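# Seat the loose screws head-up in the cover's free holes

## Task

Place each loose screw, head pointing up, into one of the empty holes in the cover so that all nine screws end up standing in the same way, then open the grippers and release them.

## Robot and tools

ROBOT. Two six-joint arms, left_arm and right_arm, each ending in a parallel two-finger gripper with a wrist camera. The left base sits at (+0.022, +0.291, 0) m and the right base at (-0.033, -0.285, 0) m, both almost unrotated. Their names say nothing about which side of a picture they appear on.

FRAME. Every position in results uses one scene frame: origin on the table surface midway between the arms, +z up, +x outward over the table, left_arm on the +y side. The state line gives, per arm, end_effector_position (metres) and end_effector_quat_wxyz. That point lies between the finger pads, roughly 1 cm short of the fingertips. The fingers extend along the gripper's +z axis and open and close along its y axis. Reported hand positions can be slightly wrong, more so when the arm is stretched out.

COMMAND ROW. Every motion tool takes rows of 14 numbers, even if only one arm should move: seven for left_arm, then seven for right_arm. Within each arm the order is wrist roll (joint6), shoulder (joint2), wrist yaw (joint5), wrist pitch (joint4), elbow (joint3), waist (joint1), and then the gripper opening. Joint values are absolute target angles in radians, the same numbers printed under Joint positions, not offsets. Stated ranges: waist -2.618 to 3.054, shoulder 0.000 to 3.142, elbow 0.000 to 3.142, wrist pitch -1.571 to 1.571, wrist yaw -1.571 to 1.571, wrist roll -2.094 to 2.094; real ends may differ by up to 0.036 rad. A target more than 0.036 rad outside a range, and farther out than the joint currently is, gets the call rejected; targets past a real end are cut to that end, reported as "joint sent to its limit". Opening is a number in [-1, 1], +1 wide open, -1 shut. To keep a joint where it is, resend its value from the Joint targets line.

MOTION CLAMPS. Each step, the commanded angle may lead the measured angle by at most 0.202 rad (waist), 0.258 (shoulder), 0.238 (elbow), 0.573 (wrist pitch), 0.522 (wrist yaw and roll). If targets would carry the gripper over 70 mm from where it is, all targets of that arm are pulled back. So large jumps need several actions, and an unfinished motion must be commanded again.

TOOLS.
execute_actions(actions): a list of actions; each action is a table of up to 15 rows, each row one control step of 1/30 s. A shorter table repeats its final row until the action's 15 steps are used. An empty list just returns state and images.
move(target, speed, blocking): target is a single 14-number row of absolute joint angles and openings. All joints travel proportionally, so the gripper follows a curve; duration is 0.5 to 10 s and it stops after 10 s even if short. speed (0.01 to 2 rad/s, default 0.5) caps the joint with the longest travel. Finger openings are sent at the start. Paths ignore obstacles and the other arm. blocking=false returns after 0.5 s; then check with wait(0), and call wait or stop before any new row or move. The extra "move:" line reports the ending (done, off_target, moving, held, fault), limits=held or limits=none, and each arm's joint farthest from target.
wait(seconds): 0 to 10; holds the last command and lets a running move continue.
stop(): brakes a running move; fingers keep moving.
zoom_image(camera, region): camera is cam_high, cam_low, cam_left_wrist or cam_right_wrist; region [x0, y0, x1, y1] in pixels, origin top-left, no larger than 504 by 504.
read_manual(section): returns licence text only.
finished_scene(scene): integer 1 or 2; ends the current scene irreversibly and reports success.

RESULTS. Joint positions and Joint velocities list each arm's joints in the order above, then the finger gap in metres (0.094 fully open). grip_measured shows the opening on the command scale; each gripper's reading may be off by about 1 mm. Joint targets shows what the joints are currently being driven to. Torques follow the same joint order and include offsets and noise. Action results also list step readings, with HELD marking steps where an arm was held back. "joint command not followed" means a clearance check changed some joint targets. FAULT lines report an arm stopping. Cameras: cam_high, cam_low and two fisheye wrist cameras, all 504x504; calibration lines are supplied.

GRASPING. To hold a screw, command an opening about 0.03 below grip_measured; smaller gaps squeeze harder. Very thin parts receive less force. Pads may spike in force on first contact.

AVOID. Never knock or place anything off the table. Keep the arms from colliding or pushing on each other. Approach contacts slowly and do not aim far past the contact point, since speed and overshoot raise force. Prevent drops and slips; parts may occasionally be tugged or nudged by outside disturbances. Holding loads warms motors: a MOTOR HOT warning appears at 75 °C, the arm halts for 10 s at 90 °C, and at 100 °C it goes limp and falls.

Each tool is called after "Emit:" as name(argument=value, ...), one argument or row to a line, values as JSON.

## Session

Emit:
execute_actions(
  actions=[],
)

Scene clock: 0.00 s.
left_arm: end_effector_position=(+0.3221, +0.2268, +0.2321) grip_measured=+1.000 end_effector_quat_wxyz=(+0.726, -0.121, +0.676, -0.035) | right_arm: end_effector_position=(+0.2049, -0.0861, +0.2983) grip_measured=+1.000 end_effector_quat_wxyz=(+0.507, -0.110, +0.756, +0.400)
Joint names: [wrist roll, shoulder, wrist yaw, wrist pitch, elbow, waist]
Joint positions: left_arm=[-0.172  0.881 -0.745  0.75   0.208 -0.616  0.094] | right_arm=[ 0.476  0.711 -0.271 -0.132  0.668  0.546  0.094]
Joint velocities: left_arm=[ 0.051 -0.017  0.037 -0.081  0.002  0.012  0.   ] | right_arm=[-0.051 -0.007  0.022  0.022  0.007  0.007  0.   ]
Joint torques (N m, as the arm reports them, + toward a larger angle): no reading
Motor temperatures (°C, as the motors report them): left_arm=[17 16 19 21 17 18] | right_arm=[18 21 16 22 18 17]
Joint targets: left_arm=[-0.170 0.876 -0.745 0.734 0.211 -0.616] | right_arm=[0.472 0.704 -0.271 -0.139 0.672 0.546]
camera_calibration (this result's frames):
cam_left_wrist: T_world_to_cam=[[0.0276362, -0.942863, 0.332032, 0.125984], [-0.383102, -0.316787, -0.867686, 0.439656], [0.923293, -0.103223, -0.369968, -0.0642818], [0, 0, 0, 1]] pos_world=[0.224302, 0.251428, 0.31587]
cam_right_wrist: T_world_to_cam=[[0.507027, -0.580724, -0.636932, 0.0362775], [-0.858871, -0.278193, -0.430057, 0.286549], [0.072554, 0.765093, -0.639819, 0.331618], [0, 0, 0, 1]] pos_world=[0.203655, -0.152935, 0.358514]

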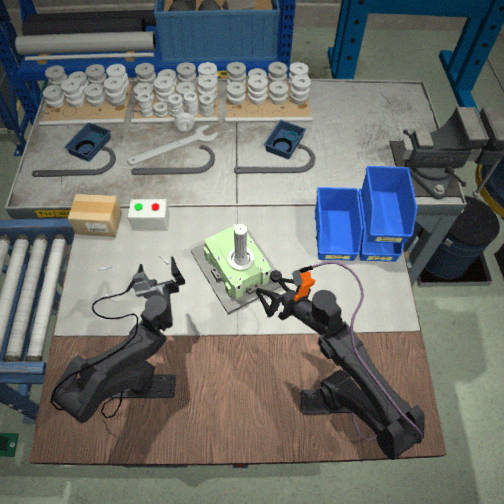

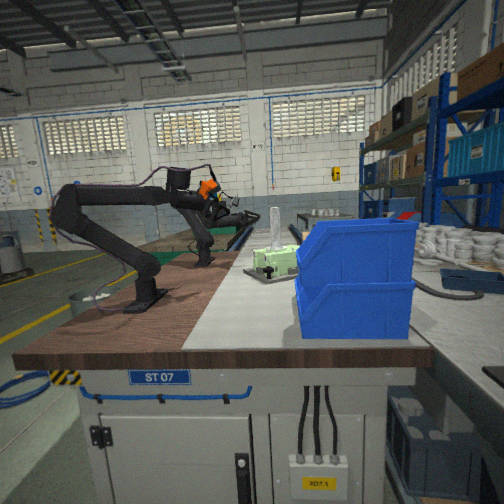

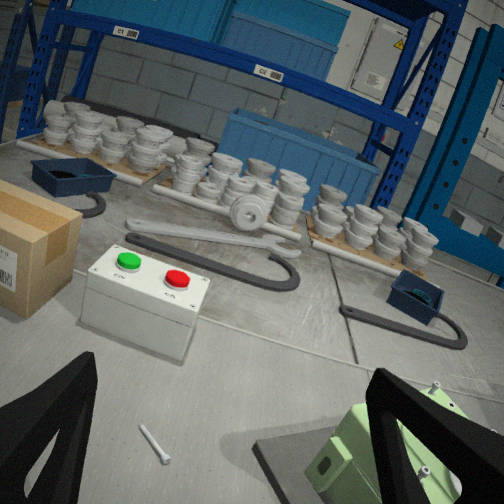

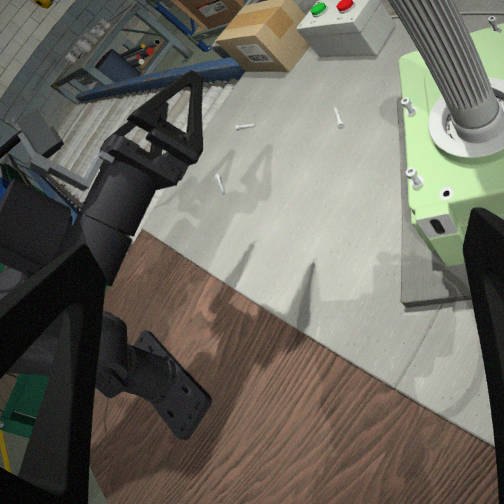

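Emit:
move(
  target=[0,1.0,0,-0.6,0.85,0.05,0.2,0,0.8,0,-0.5,0.8,0.5,0.2],
  speed=1.0,
)

Emit:
zoom_image(
  camera="cam_high",
  region=[60,200,440,400],
)

Scene clock: 3.60 s.
left_arm: end_effector_position=(+0.3313, +0.3047, +0.1920) grip_measured=+0.201 end_effector_quat_wxyz=(+0.404, -0.023, +0.914, +0.009) | right_arm: end_effector_position=(+0.2268, -0.1375, +0.2465) grip_measured=+0.202 end_effector_quat_wxyz=(+0.496, -0.213, +0.831, +0.137)
Joint names: [wrist roll, shoulder, wrist yaw, wrist pitch, elbow, waist]
Joint positions: left_arm=[-0.008  0.988 -0.007 -0.579  0.828  0.04   0.056] | right_arm=[ 0.011  0.786 -0.013 -0.482  0.778  0.513  0.056]
Joint velocities: left_arm=[-0.066  0.002 -0.022 -0.037  0.007 -0.002 -0.001] | right_arm=[ 0.022 -0.007 -0.051 -0.022 -0.012  0.007  0.   ]
Joint torques (N m, as the arm reports them, + toward a larger angle): left_arm=[ 0.03 -1.02  0.03  1.58  9.13  0.69] | right_arm=[-0.11  0.74  0.09  1.46  9.26 -1.12]
Motor temperatures (°C, as the motors report them): left_arm=[17 16 19 22 18 18] | right_arm=[18 21 16 23 19 17]
Joint targets: left_arm=[-0.000 1.000 -0.000 -0.600 0.850 0.050] | right_arm=[0.000 0.800 -0.000 -0.500 0.800 0.500]
move: off_target (left_arm, right_arm); limits=none; left_arm: farthest joint: the elbow, 0.022 radians from its target (0.642 radians at the start); right_arm: farthest joint: the elbow, 0.022 radians from its target (0.132 radians at the start)
camera_calibration (this result's frames):
cam_left_wrist: T_world_to_cam=[[0.0731157, -0.987486, 0.139733, 0.247983], [-0.935151, -0.116576, -0.334518, 0.452486], [0.346622, -0.106213, -0.931972, 0.22029], [0, 0, 0, 1]] pos_world=[0.328653, 0.321026, 0.322018]
cam_right_wrist: T_world_to_cam=[[0.436187, -0.88115, -0.182525, -0.174925], [-0.882005, -0.378445, -0.280796, 0.223413], [0.178348, 0.283468, -0.942252, 0.320494], [0, 0, 0, 1]] pos_world=[0.216192, -0.160435, 0.332791]

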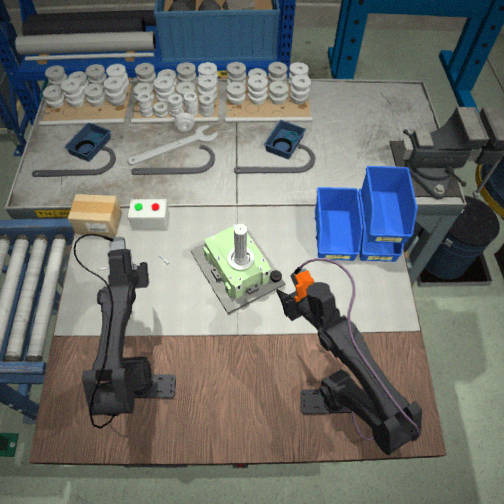

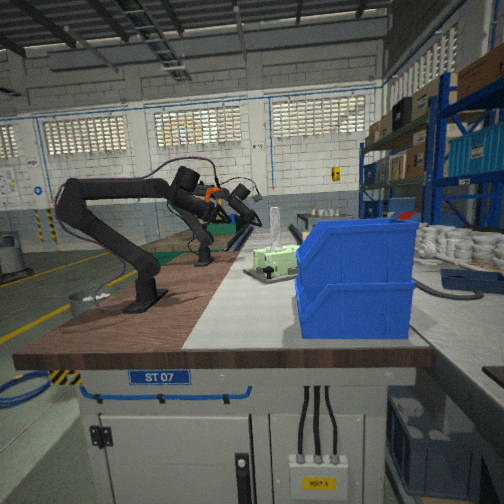

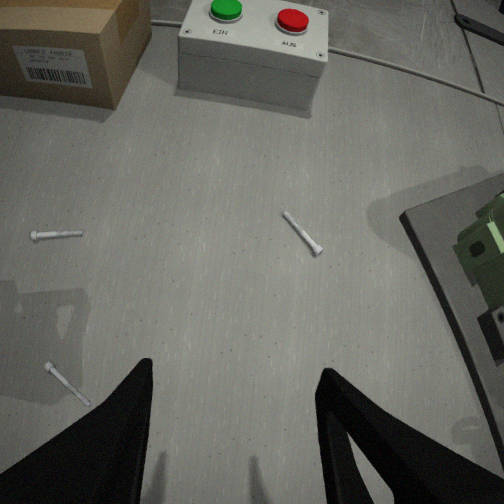

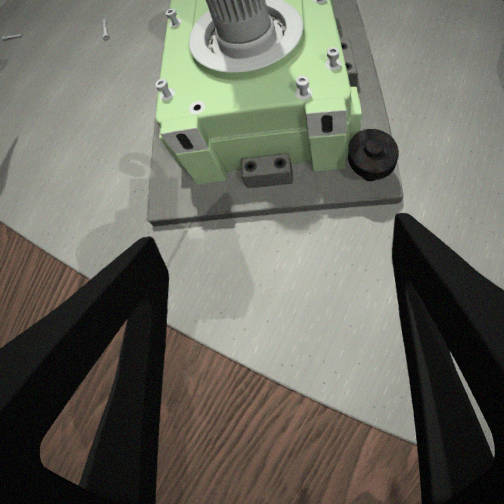

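Region (60, 200, 440, 400) of cam_high's 504x504 image, scaled by 1.326, with more detail than that image has; it fills the top 265 rows of this view, and the rest is white.

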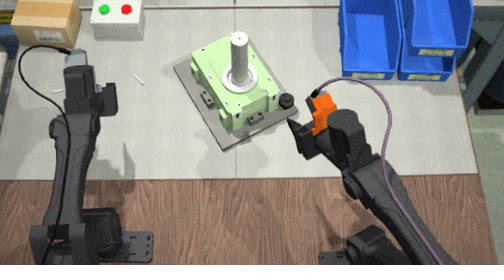

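Emit:
move(
  target=[-0.449,2.19,0.191,-1.53,1.785,0.545,-0.5,0,1.0,0,0.35,0.45,0.62,-0.95],
  speed=1.0,
)

Scene clock: 11.30 s.
left_arm: end_effector_position=(+0.3199, +0.4335, +0.0581) grip_measured=-0.499 end_effector_quat_wxyz=(-0.186, -0.477, +0.853, -0.100) | right_arm: end_effector_position=(+0.2638, -0.0783, +0.2238) grip_measured=-0.948 end_effector_quat_wxyz=(+0.610, -0.226, +0.733, +0.197)
Joint names: [wrist roll, shoulder, wrist yaw, wrist pitch, elbow, waist]
Joint positions: left_arm=[-0.441  2.193  0.185 -1.525  1.762  0.545  0.024] | right_arm=[ 0.011  0.987 -0.012  0.348  0.461  0.607  0.002]
Joint velocities: left_arm=[-0.037 -0.017 -0.066 -0.022 -0.012 -0.002  0.   ] | right_arm=[-0.007  0.002  0.007 -0.022 -0.012 -0.002 -0.001]
Joint torques (N m, as the arm reports them, + toward a larger angle): left_arm=[ -0.06 -12.9    0.19  -0.51   7.31   0.01] | right_arm=[-0.11 -1.29  0.12  1.74  6.8   1.11]
Motor temperatures (°C, as the motors report them): left_arm=[17 17 19 22 18 18] | right_arm=[18 21 16 24 19 17]
Joint targets: left_arm=[-0.449 2.190 0.191 -1.530 1.785 0.545] | right_arm=[-0.000 1.000 0.000 0.350 0.450 0.620]
move: off_target (left_arm); limits=none; left_arm: farthest joint: the elbow, 0.023 radians from its target (0.957 radians at the start); right_arm: farthest joint: the waist, 0.013 radians from its target (0.107 radians at the start)
camera_calibration (this result's frames):
cam_left_wrist: T_world_to_cam=[[0.916135, -0.400669, 0.012719, -0.121974], [-0.25471, -0.557312, 0.790269, 0.320186], [-0.309548, -0.727233, -0.612627, 0.573708], [0, 0, 0, 1]] pos_world=[0.370889, 0.546792, 0.099987]
cam_right_wrist: T_world_to_cam=[[0.565042, -0.803682, -0.186606, -0.170069], [-0.733224, -0.385434, -0.560199, 0.29484], [0.378298, 0.45336, -0.807066, 0.206017], [0, 0, 0, 1]] pos_world=[0.234344, -0.11644, 0.299703]

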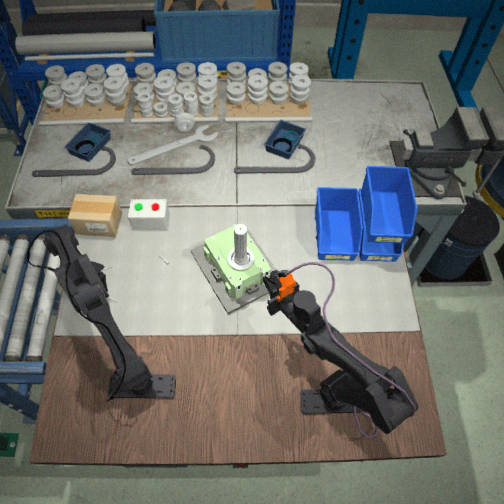

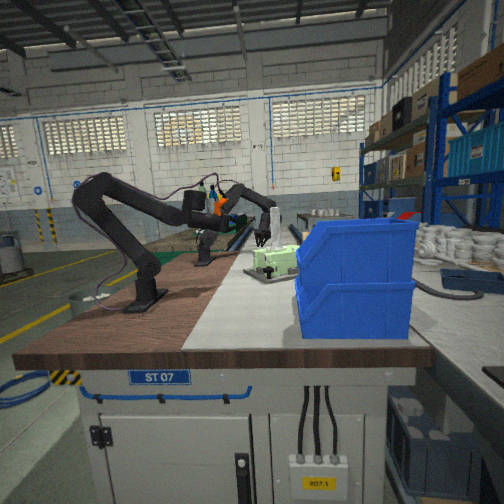

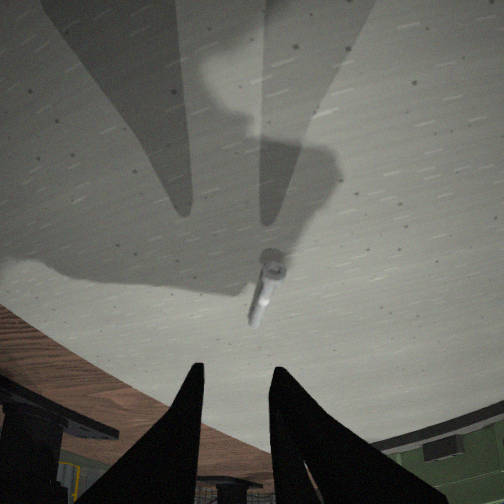

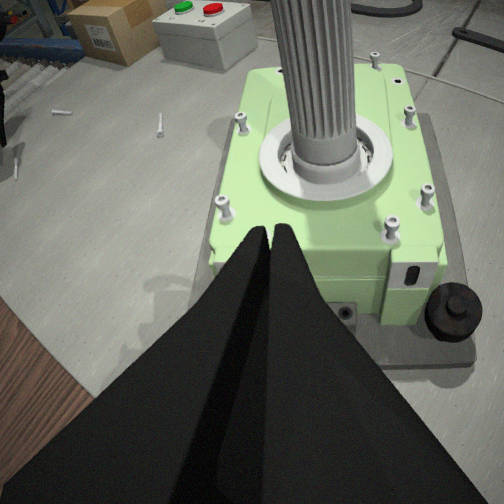

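Emit:
move(
  target=[-0.475,2.222,0.195,-1.435,1.712,0.51,-0.5,0,1.0,0,0.35,0.45,0.62,-0.95],
  speed=0.3,
)

Scene clock: 14.53 s.
left_arm: end_effector_position=(+0.3300, +0.4275, +0.0395) grip_measured=-0.499 end_effector_quat_wxyz=(-0.177, -0.477, +0.855, -0.097) | right_arm: end_effector_position=(+0.2638, -0.0783, +0.2239) grip_measured=-0.948 end_effector_quat_wxyz=(+0.611, -0.226, +0.733, +0.197)
Joint names: [wrist roll, shoulder, wrist yaw, wrist pitch, elbow, waist]
Joint positions: left_arm=[-0.467  2.213  0.19  -1.448  1.728  0.517  0.024] | right_arm=[ 0.011  0.987 -0.012  0.348  0.461  0.607  0.002]
Joint velocities: left_arm=[-0.007  0.007 -0.095 -0.051  0.002 -0.002 -0.001] | right_arm=[ 0.007 -0.007  0.022 -0.125 -0.007  0.002  0.   ]
Joint torques (N m, as the arm reports them, + toward a larger angle): left_arm=[ -0.09 -12.14   0.16  -0.29   4.18  -0.53] | right_arm=[-0.11 -1.23  0.11  1.74  6.79  1.1 ]
Motor temperatures (°C, as the motors report them): left_arm=[17 17 19 22 18 18] | right_arm=[18 21 16 24 20 17]
Joint targets: left_arm=[-0.475 2.222 0.195 -1.435 1.712 0.510] | right_arm=[0.000 1.000 -0.000 0.350 0.450 0.620]
move: done; limits=none; left_arm: farthest joint: the elbow, 0.016 radians from its target (0.050 radians at the start); right_arm: farthest joint: the waist, 0.013 radians from its target (0.013 radians at the start)
camera_calibration (this result's frames):
cam_left_wrist: T_world_to_cam=[[0.914983, -0.403026, 0.01938, -0.132246], [-0.2663, -0.567098, 0.779413, 0.342547], [-0.303133, -0.71831, -0.626211, 0.555701], [0, 0, 0, 1]] pos_world=[0.380675, 0.540125, 0.083564]
cam_right_wrist: T_world_to_cam=[[0.565101, -0.803642, -0.186601, -0.170065], [-0.733048, -0.385313, -0.560513, 0.294939], [0.378552, 0.453534, -0.806849, 0.205981], [0, 0, 0, 1]] pos_world=[0.234334, -0.116447, 0.299779]

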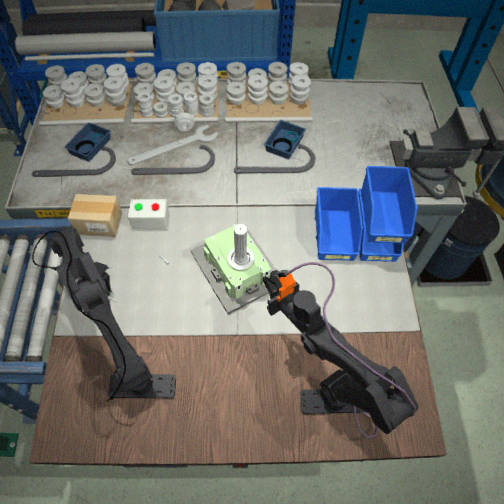

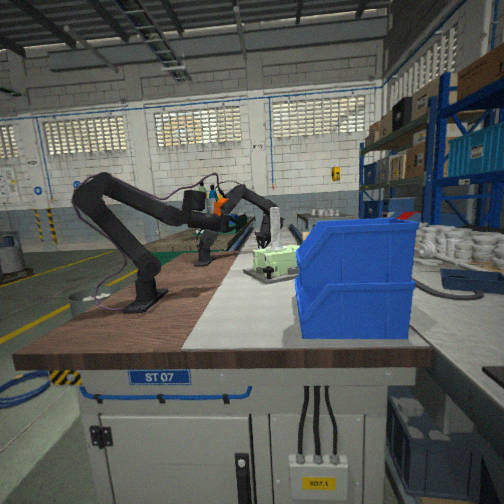

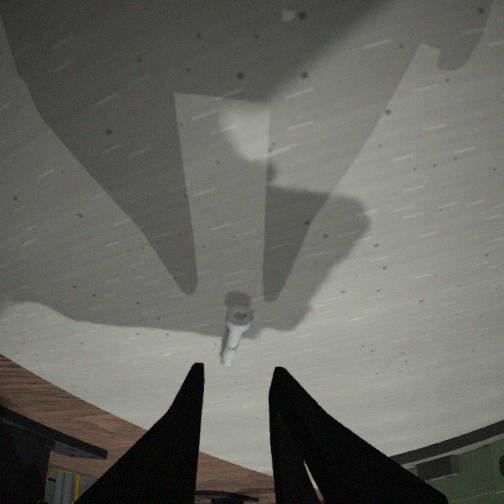

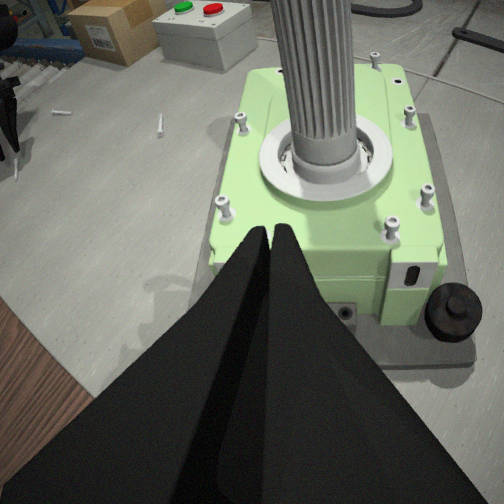

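Emit:
move(
  target=[-0.475,2.24,0.195,-1.385,1.675,0.512,-0.5,0,1.0,0,0.35,0.45,0.62,-0.95],
  speed=0.2,
)

Scene clock: 17.07 s.
left_arm: end_effector_position=(+0.3292, +0.4270, +0.0241) grip_measured=-0.499 end_effector_quat_wxyz=(-0.179, -0.477, +0.855, -0.097) | right_arm: end_effector_position=(+0.2638, -0.0783, +0.2239) grip_measured=-0.948 end_effector_quat_wxyz=(+0.611, -0.226, +0.733, +0.197)
Joint names: [wrist roll, shoulder, wrist yaw, wrist pitch, elbow, waist]
Joint positions: left_arm=[-0.467  2.23   0.19  -1.398  1.691  0.517  0.024] | right_arm=[ 0.011  0.987 -0.012  0.348  0.461  0.607  0.002]
Joint velocities: left_arm=[-0.11  -0.007  0.081  0.007 -0.002 -0.022 -0.001] | right_arm=[-0.007 -0.002 -0.095 -0.007  0.012  0.002 -0.   ]
Joint torques (N m, as the arm reports them, + toward a larger angle): left_arm=[ -0.06 -11.75   0.18  -0.32   4.06  -0.29] | right_arm=[-0.09 -1.25  0.1   1.76  6.76  1.09]
Motor temperatures (°C, as the motors report them): left_arm=[17 18 19 22 18 18] | right_arm=[18 21 16 25 20 17]
Joint targets: left_arm=[-0.475 2.240 0.195 -1.385 1.675 0.512] | right_arm=[-0.000 1.000 -0.000 0.350 0.450 0.620]
move: done; limits=none; left_arm: farthest joint: the elbow, 0.016 radians from its target (0.053 radians at the start); right_arm: farthest joint: the waist, 0.013 radians from its target (0.013 radians at the start)
camera_calibration (this result's frames):
cam_left_wrist: T_world_to_cam=[[0.915044, -0.402992, 0.017099, -0.131348], [-0.263709, -0.565632, 0.781356, 0.352469], [-0.305208, -0.719485, -0.623851, 0.546634], [0, 0, 0, 1]] pos_world=[0.379976, 0.53973, 0.0678601]
cam_right_wrist: T_world_to_cam=[[0.565101, -0.803642, -0.186601, -0.170065], [-0.733048, -0.385313, -0.560513, 0.294939], [0.378552, 0.453534, -0.806849, 0.205981], [0, 0, 0, 1]] pos_world=[0.234334, -0.116447, 0.299779]

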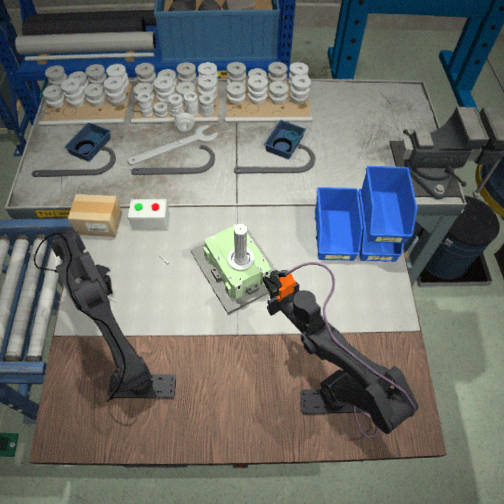

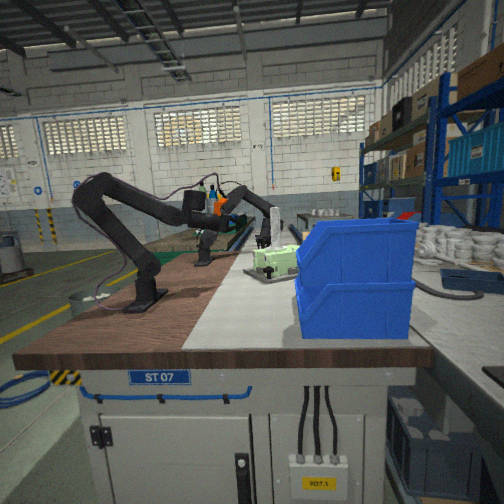

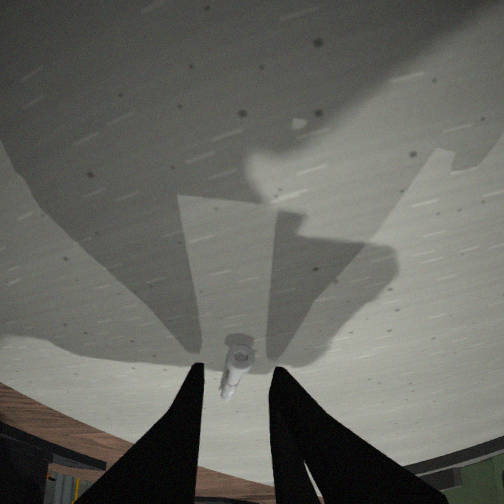

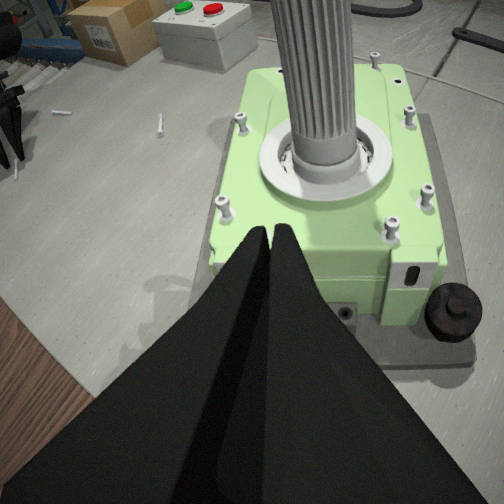

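Emit:
execute_actions(
  actions=[
    [[-0.475,2.24,0.195,-1.378,1.664,0.512,-0.5,0,1.0,0,0.35,0.45,0.62,-0.95]],
    [[-0.475,2.24,0.195,-1.378,1.68,0.512,-0.8,0,1.0,0,0.35,0.45,0.62,-0.95]],
  ],
)

Emit:
zoom_image(
  camera="cam_left_wrist",
  region=[170,300,310,440],
)

Scene clock: 19.93 s.
left_arm: end_effector_position=(+0.3307, +0.4279, +0.0235) grip_measured=-0.798 end_effector_quat_wxyz=(-0.175, -0.477, +0.856, -0.097) | right_arm: end_effector_position=(+0.2639, -0.0783, +0.2240) grip_measured=-0.948 end_effector_quat_wxyz=(+0.611, -0.226, +0.733, +0.197)
Joint names: [wrist roll, shoulder, wrist yaw, wrist pitch, elbow, waist]
Joint positions: left_arm=[-0.467  2.23   0.19  -1.39   1.691  0.517  0.009] | right_arm=[ 0.011  0.987 -0.012  0.348  0.461  0.607  0.002]
Joint velocities: left_arm=[-0.007  0.002 -0.11  -0.066  0.002 -0.002  0.   ] | right_arm=[ 0.007 -0.012  0.007  0.051  0.012 -0.007  0.   ]
Joint torques (N m, as the arm reports them, + toward a larger angle): left_arm=[ -0.05 -12.01   0.17  -0.29   4.57  -0.27] | right_arm=[-0.12 -1.27  0.11  1.76  6.82  1.1 ]
Motor temperatures (°C, as the motors report them): left_arm=[17 18 19 22 18 18] | right_arm=[18 21 16 25 20 17]
Joint targets: left_arm=[-0.475 2.240 0.195 -1.378 1.680 0.512] | right_arm=[-0.000 1.000 0.000 0.350 0.450 0.620]
Step readings (joint positions; steps 1 to 15: 1st action; 16 to 30: 2nd action):
0: left_arm=[-0.467 2.230 0.190 -1.398 1.691 0.517] | right_arm=[0.011 0.987 -0.012 0.348 0.461 0.607]
1: left_arm=[-0.467 2.230 0.190 -1.397 1.691 0.517] | right_arm=[0.011 0.987 -0.012 0.348 0.461 0.607]
2: left_arm=[-0.467 2.230 0.190 -1.396 1.691 0.517] | right_arm=[0.011 0.987 -0.012 0.348 0.461 0.607]
4: left_arm=[-0.467 2.230 0.190 -1.394 1.691 0.517] | right_arm=[0.011 0.987 -0.012 0.348 0.461 0.607]
8: left_arm=[-0.467 2.230 0.190 -1.392 1.691 0.517] | right_arm=[0.011 0.987 -0.012 0.348 0.461 0.607]
15: left_arm=[-0.467 2.230 0.190 -1.390 1.691 0.517] | right_arm=[0.011 0.987 -0.012 0.348 0.461 0.607]
16: left_arm=[-0.467 2.230 0.190 -1.390 1.691 0.517] | right_arm=[0.011 0.987 -0.012 0.348 0.461 0.607]
17: left_arm=[-0.467 2.230 0.190 -1.390 1.691 0.517] | right_arm=[0.011 0.987 -0.012 0.348 0.461 0.607]
19: left_arm=[-0.467 2.230 0.190 -1.390 1.691 0.517] | right_arm=[0.011 0.987 -0.012 0.348 0.461 0.607]
23: left_arm=[-0.467 2.230 0.190 -1.390 1.691 0.517] | right_arm=[0.011 0.987 -0.012 0.348 0.461 0.607]
30: Joint positions above
camera_calibration (this result's frames):
cam_left_wrist: T_world_to_cam=[[0.915059, -0.402745, 0.0215123, -0.132598], [-0.268586, -0.568716, 0.777447, 0.356902], [-0.300879, -0.717188, -0.628581, 0.545], [0, 0, 0, 1]] pos_world=[0.381173, 0.54044, 0.0679567]
cam_right_wrist: T_world_to_cam=[[0.56516, -0.803602, -0.186596, -0.170061], [-0.732871, -0.385192, -0.560827, 0.295039], [0.378807, 0.453708, -0.806632, 0.205945], [0, 0, 0, 1]] pos_world=[0.234324, -0.116454, 0.299855]

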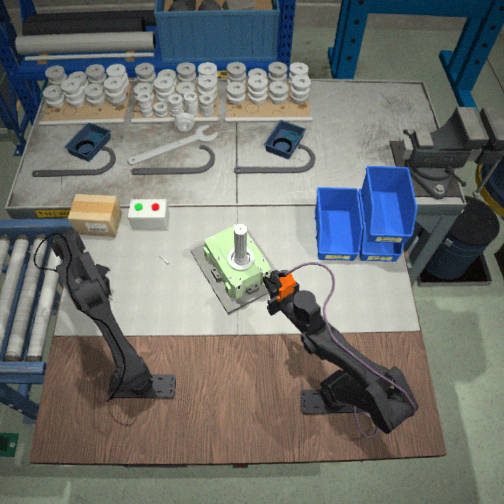

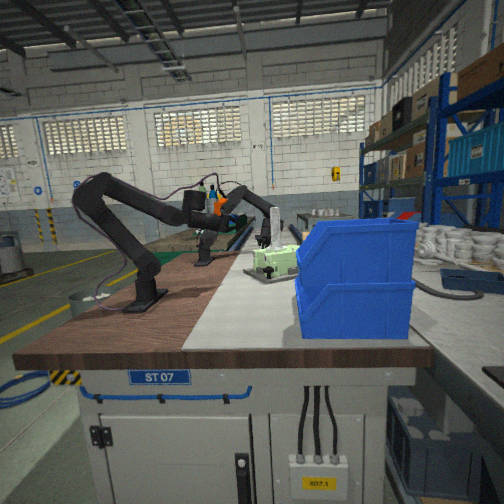

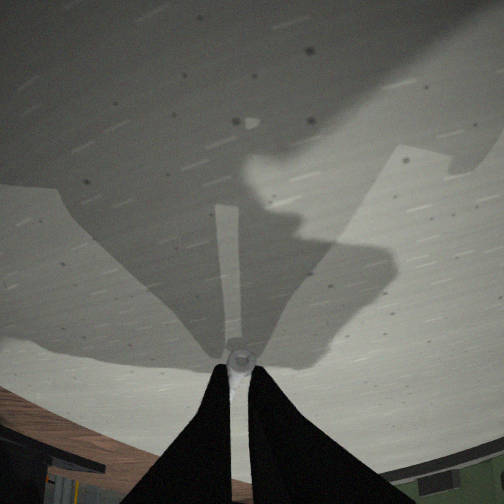

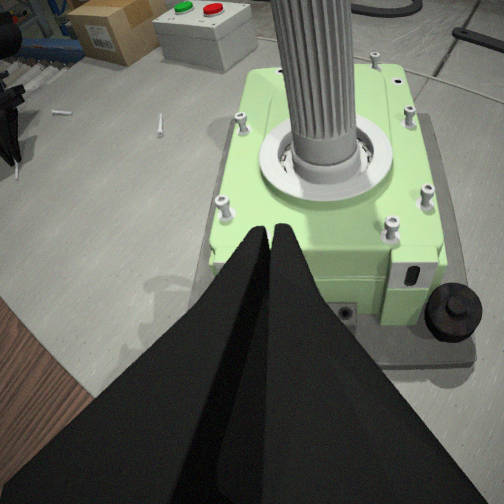

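Region (170, 300, 310, 440) of cam_left_wrist's 504x504 image, scaled by 3.600, with more detail than that image has.

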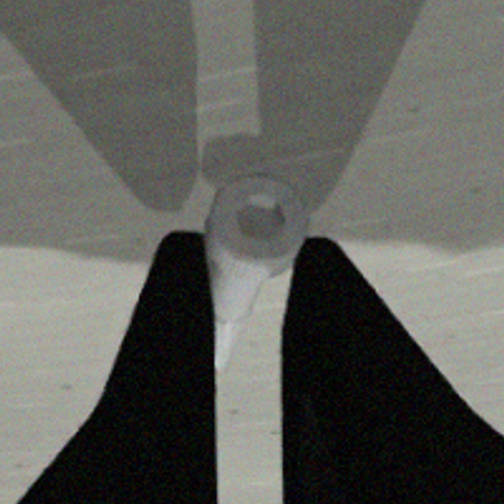

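Emit:
zoom_image(
  camera="cam_right_wrist",
  region=[0,125,60,185],
)

Region (0, 125, 60, 185) of cam_right_wrist's 504x504 image, scaled by 8.400, with more detail than that image has.

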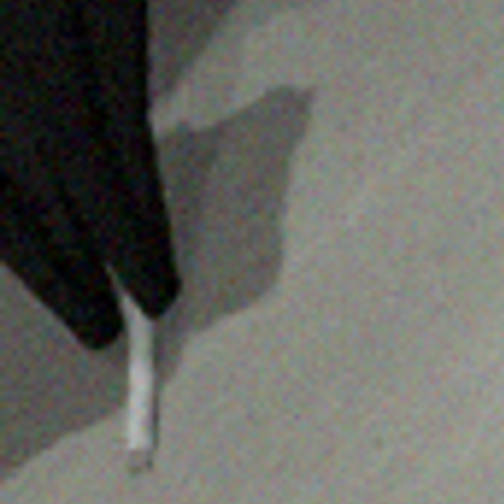

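Emit:
execute_actions(
  actions=[
    [[-0.475,2.255,0.195,-1.385,1.68,0.512,-0.65,0,1.0,0,0.35,0.45,0.62,-0.95]],
  ],
)

Emit:
zoom_image(
  camera="cam_left_wrist",
  region=[170,300,310,440],
)

Scene clock: 22.13 s.
left_arm: end_effector_position=(+0.3298, +0.4272, +0.0202) grip_measured=-0.652 end_effector_quat_wxyz=(-0.181, -0.477, +0.855, -0.098) | right_arm: end_effector_position=(+0.2639, -0.0783, +0.2240) grip_measured=-0.948 end_effector_quat_wxyz=(+0.611, -0.226, +0.733, +0.197)
Joint names: [wrist roll, shoulder, wrist yaw, wrist pitch, elbow, waist]
Joint positions: left_arm=[-0.467  2.241  0.191 -1.391  1.691  0.517  0.016] | right_arm=[ 0.011  0.987 -0.012  0.348  0.461  0.607  0.002]
Joint velocities: left_arm=[ 0.037  0.012 -0.007 -0.007 -0.007 -0.022  0.   ] | right_arm=[ 0.037 -0.002 -0.051 -0.037 -0.002 -0.022 -0.   ]
Joint torques (N m, as the arm reports them, + toward a larger angle): left_arm=[ -0.07 -11.73   0.15  -0.39   4.4   -0.35] | right_arm=[-0.11 -1.27  0.1   1.75  6.78  1.14]
Motor temperatures (°C, as the motors report them): left_arm=[17 18 19 22 18 18] | right_arm=[18 20 16 25 20 17]
Joint targets: left_arm=[-0.475 2.255 0.195 -1.385 1.680 0.512] | right_arm=[0.000 1.000 -0.000 0.350 0.450 0.620]
Step readings (joint positions):
0: left_arm=[-0.467 2.230 0.190 -1.390 1.691 0.517] | right_arm=[0.011 0.987 -0.012 0.348 0.461 0.607]
1: left_arm=[-0.467 2.231 0.190 -1.390 1.691 0.517] | right_arm=[0.011 0.987 -0.012 0.348 0.461 0.607]
2: left_arm=[-0.467 2.232 0.190 -1.390 1.691 0.517] | right_arm=[0.011 0.987 -0.012 0.348 0.461 0.607]
4: left_arm=[-0.467 2.236 0.190 -1.390 1.691 0.517] | right_arm=[0.011 0.987 -0.012 0.348 0.461 0.607]
8: left_arm=[-0.467 2.241 0.190 -1.391 1.691 0.517] | right_arm=[0.011 0.987 -0.012 0.348 0.461 0.607]
15: Joint positions above
camera_calibration (this result's frames):
cam_left_wrist: T_world_to_cam=[[0.91534, -0.402384, 0.0154643, -0.132092], [-0.261192, -0.564053, 0.783341, 0.35431], [-0.306482, -0.721063, -0.6214, 0.545525], [0, 0, 0, 1]] pos_world=[0.380645, 0.540056, 0.0634865]
cam_right_wrist: T_world_to_cam=[[0.56516, -0.803602, -0.186596, -0.170061], [-0.732871, -0.385192, -0.560827, 0.295039], [0.378807, 0.453708, -0.806632, 0.205945], [0, 0, 0, 1]] pos_world=[0.234324, -0.116454, 0.299855]

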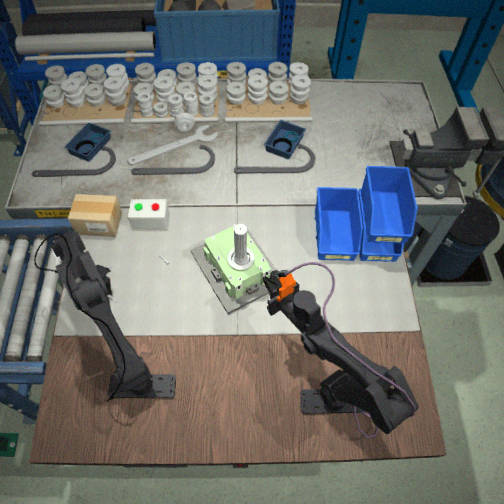

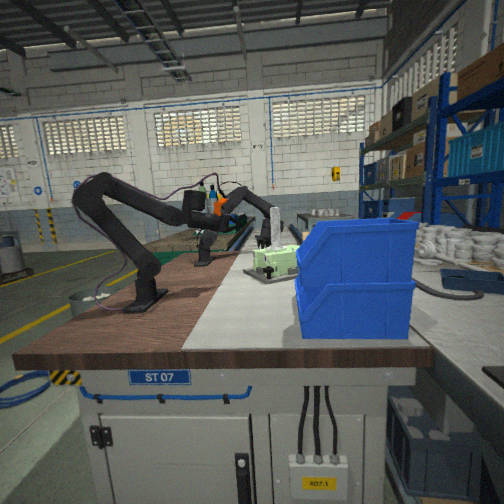

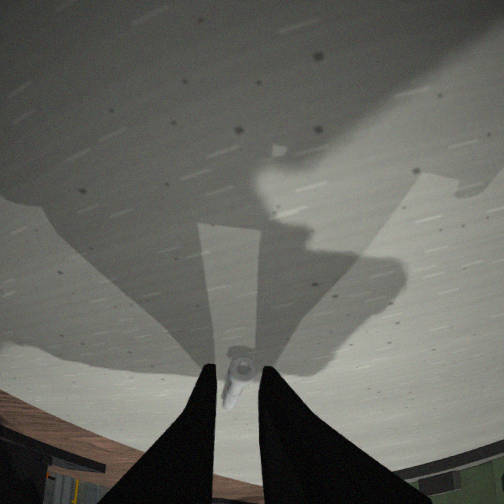

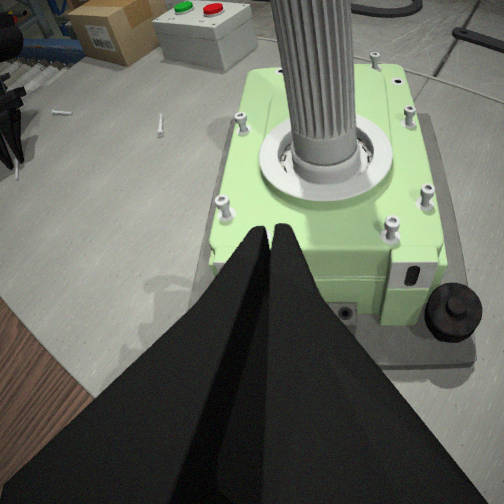

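Region (170, 300, 310, 440) of cam_left_wrist's 504x504 image, scaled by 3.600, with more detail than that image has.

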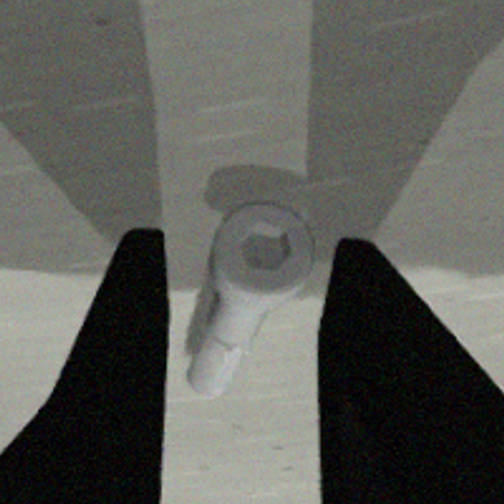

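Emit:
execute_actions(
  actions=[
    [[-0.475,2.245,0.215,-1.43,1.68,0.512,-0.65,0,1.0,0,0.35,0.45,0.62,-0.95]],
    [[-0.475,2.268,0.215,-1.42,1.68,0.512,-0.65,0,1.0,0,0.35,0.45,0.62,-0.95]],
    [[-0.475,2.255,0.215,-1.42,1.68,0.512,-0.82,0,1.0,0,0.35,0.45,0.62,-0.95]],
  ],
)

Emit:
zoom_image(
  camera="cam_left_wrist",
  region=[170,300,310,440],
)

Scene clock: 25.47 s.
left_arm: end_effector_position=(+0.3240, +0.4196, +0.0203) grip_measured=-0.818 end_effector_quat_wxyz=(-0.203, -0.478, +0.848, -0.109) | right_arm: end_effector_position=(+0.2639, -0.0783, +0.2240) grip_measured=-0.948 end_effector_quat_wxyz=(+0.611, -0.226, +0.733, +0.197)
Joint names: [wrist roll, shoulder, wrist yaw, wrist pitch, elbow, waist]
Joint positions: left_arm=[-0.467  2.253  0.212 -1.425  1.691  0.517  0.009] | right_arm=[ 0.011  0.987 -0.012  0.348  0.461  0.607  0.002]
Joint velocities: left_arm=[-0.081  0.002  0.037  0.007 -0.017 -0.007  0.   ] | right_arm=[-0.022  0.022 -0.007  0.037  0.002 -0.017  0.   ]
Joint torques (N m, as the arm reports them, + toward a larger angle): left_arm=[ -0.08 -12.73   0.15  -0.45   4.56  -0.41] | right_arm=[-0.1  -1.25  0.09  1.74  6.78  1.11]
Motor temperatures (°C, as the motors report them): left_arm=[17 19 19 21 18 18] | right_arm=[18 20 16 26 20 17]
Joint targets: left_arm=[-0.475 2.255 0.215 -1.420 1.680 0.512] | right_arm=[-0.000 1.000 0.000 0.350 0.450 0.620]
Step readings (joint positions; steps 1 to 15: 1st action; 16 to 30: 2nd action; 31 to 45: 3rd action):
0: left_arm=[-0.467 2.241 0.191 -1.391 1.691 0.517] | right_arm=[0.011 0.987 -0.012 0.348 0.461 0.607]
1: left_arm=[-0.467 2.241 0.193 -1.393 1.691 0.517] | right_arm=[0.011 0.987 -0.012 0.348 0.461 0.607]
2: left_arm=[-0.467 2.241 0.196 -1.400 1.691 0.517] | right_arm=[0.011 0.987 -0.012 0.348 0.461 0.607]
4: left_arm=[-0.467 2.241 0.201 -1.410 1.691 0.517] | right_arm=[0.011 0.987 -0.012 0.348 0.461 0.607]
8: left_arm=[-0.467 2.241 0.206 -1.420 1.691 0.517] | right_arm=[0.011 0.987 -0.012 0.348 0.461 0.607]
15: left_arm=[-0.467 2.241 0.209 -1.425 1.691 0.517] | right_arm=[0.011 0.987 -0.012 0.348 0.461 0.607]
16: left_arm=[-0.467 2.241 0.209 -1.425 1.691 0.517] | right_arm=[0.011 0.987 -0.012 0.348 0.461 0.607]
17: left_arm=[-0.467 2.243 0.209 -1.425 1.691 0.517] | right_arm=[0.011 0.987 -0.012 0.348 0.461 0.607]
19: left_arm=[-0.467 2.248 0.209 -1.425 1.691 0.517] | right_arm=[0.011 0.987 -0.012 0.348 0.461 0.607]
23: left_arm=[-0.467 2.253 0.210 -1.425 1.691 0.517] | right_arm=[0.011 0.987 -0.012 0.348 0.461 0.607]
30: left_arm=[-0.467 2.253 0.210 -1.425 1.691 0.517] | right_arm=[0.011 0.987 -0.012 0.348 0.461 0.607]
31: left_arm=[-0.467 2.253 0.211 -1.425 1.691 0.517] | right_arm=[0.011 0.987 -0.012 0.348 0.461 0.607]
32: left_arm=[-0.467 2.253 0.212 -1.425 1.691 0.517] | right_arm=[0.011 0.987 -0.012 0.348 0.461 0.607]
34: left_arm=[-0.467 2.253 0.212 -1.425 1.691 0.517] | right_arm=[0.011 0.987 -0.012 0.348 0.461 0.607]
38: left_arm=[-0.467 2.253 0.212 -1.425 1.691 0.517] | right_arm=[0.011 0.987 -0.012 0.348 0.461 0.607]
45: Joint positions above
camera_calibration (this result's frames):
cam_left_wrist: T_world_to_cam=[[0.91895, -0.394361, 0.00324893, -0.134181], [-0.231909, -0.533699, 0.813255, 0.32553], [-0.318982, -0.748094, -0.581899, 0.552973], [0, 0, 0, 1]] pos_world=[0.375188, 0.534495, 0.0574714]
cam_right_wrist: T_world_to_cam=[[0.56516, -0.803602, -0.186596, -0.170061], [-0.732871, -0.385192, -0.560827, 0.295039], [0.378807, 0.453708, -0.806632, 0.205945], [0, 0, 0, 1]] pos_world=[0.234324, -0.116454, 0.299855]

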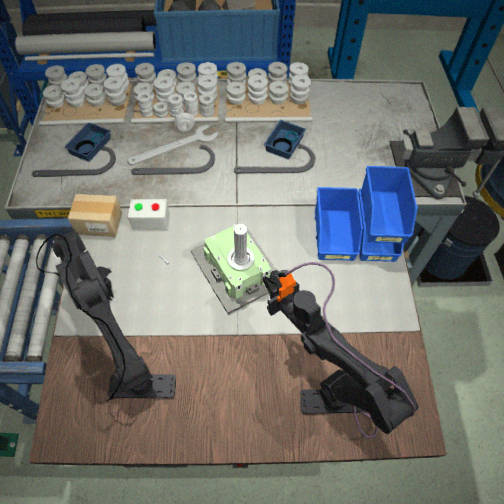

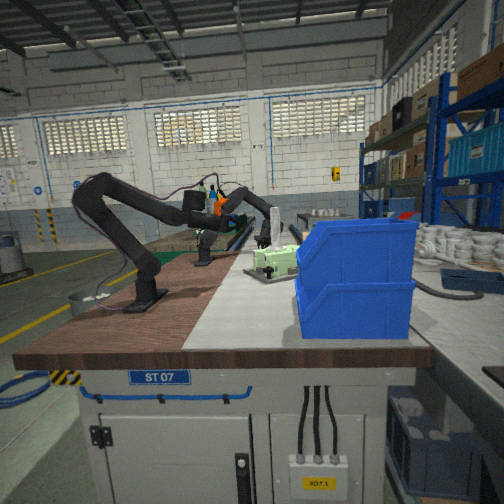

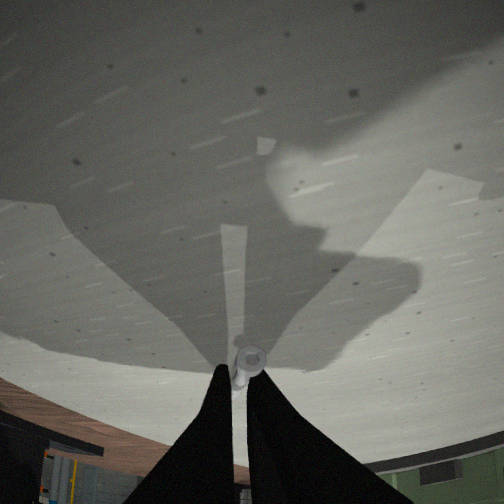

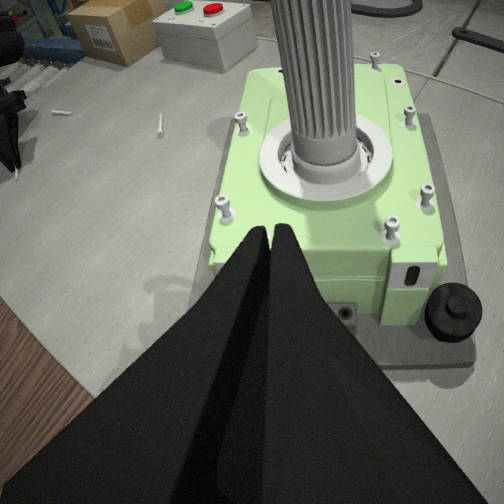

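Region (170, 300, 310, 440) of cam_left_wrist's 504x504 image, scaled by 3.600, with more detail than that image has.

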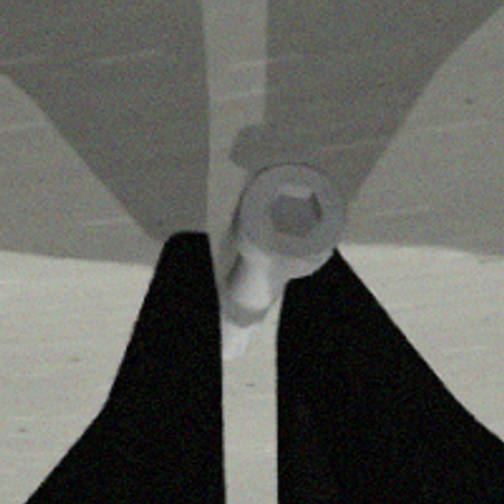

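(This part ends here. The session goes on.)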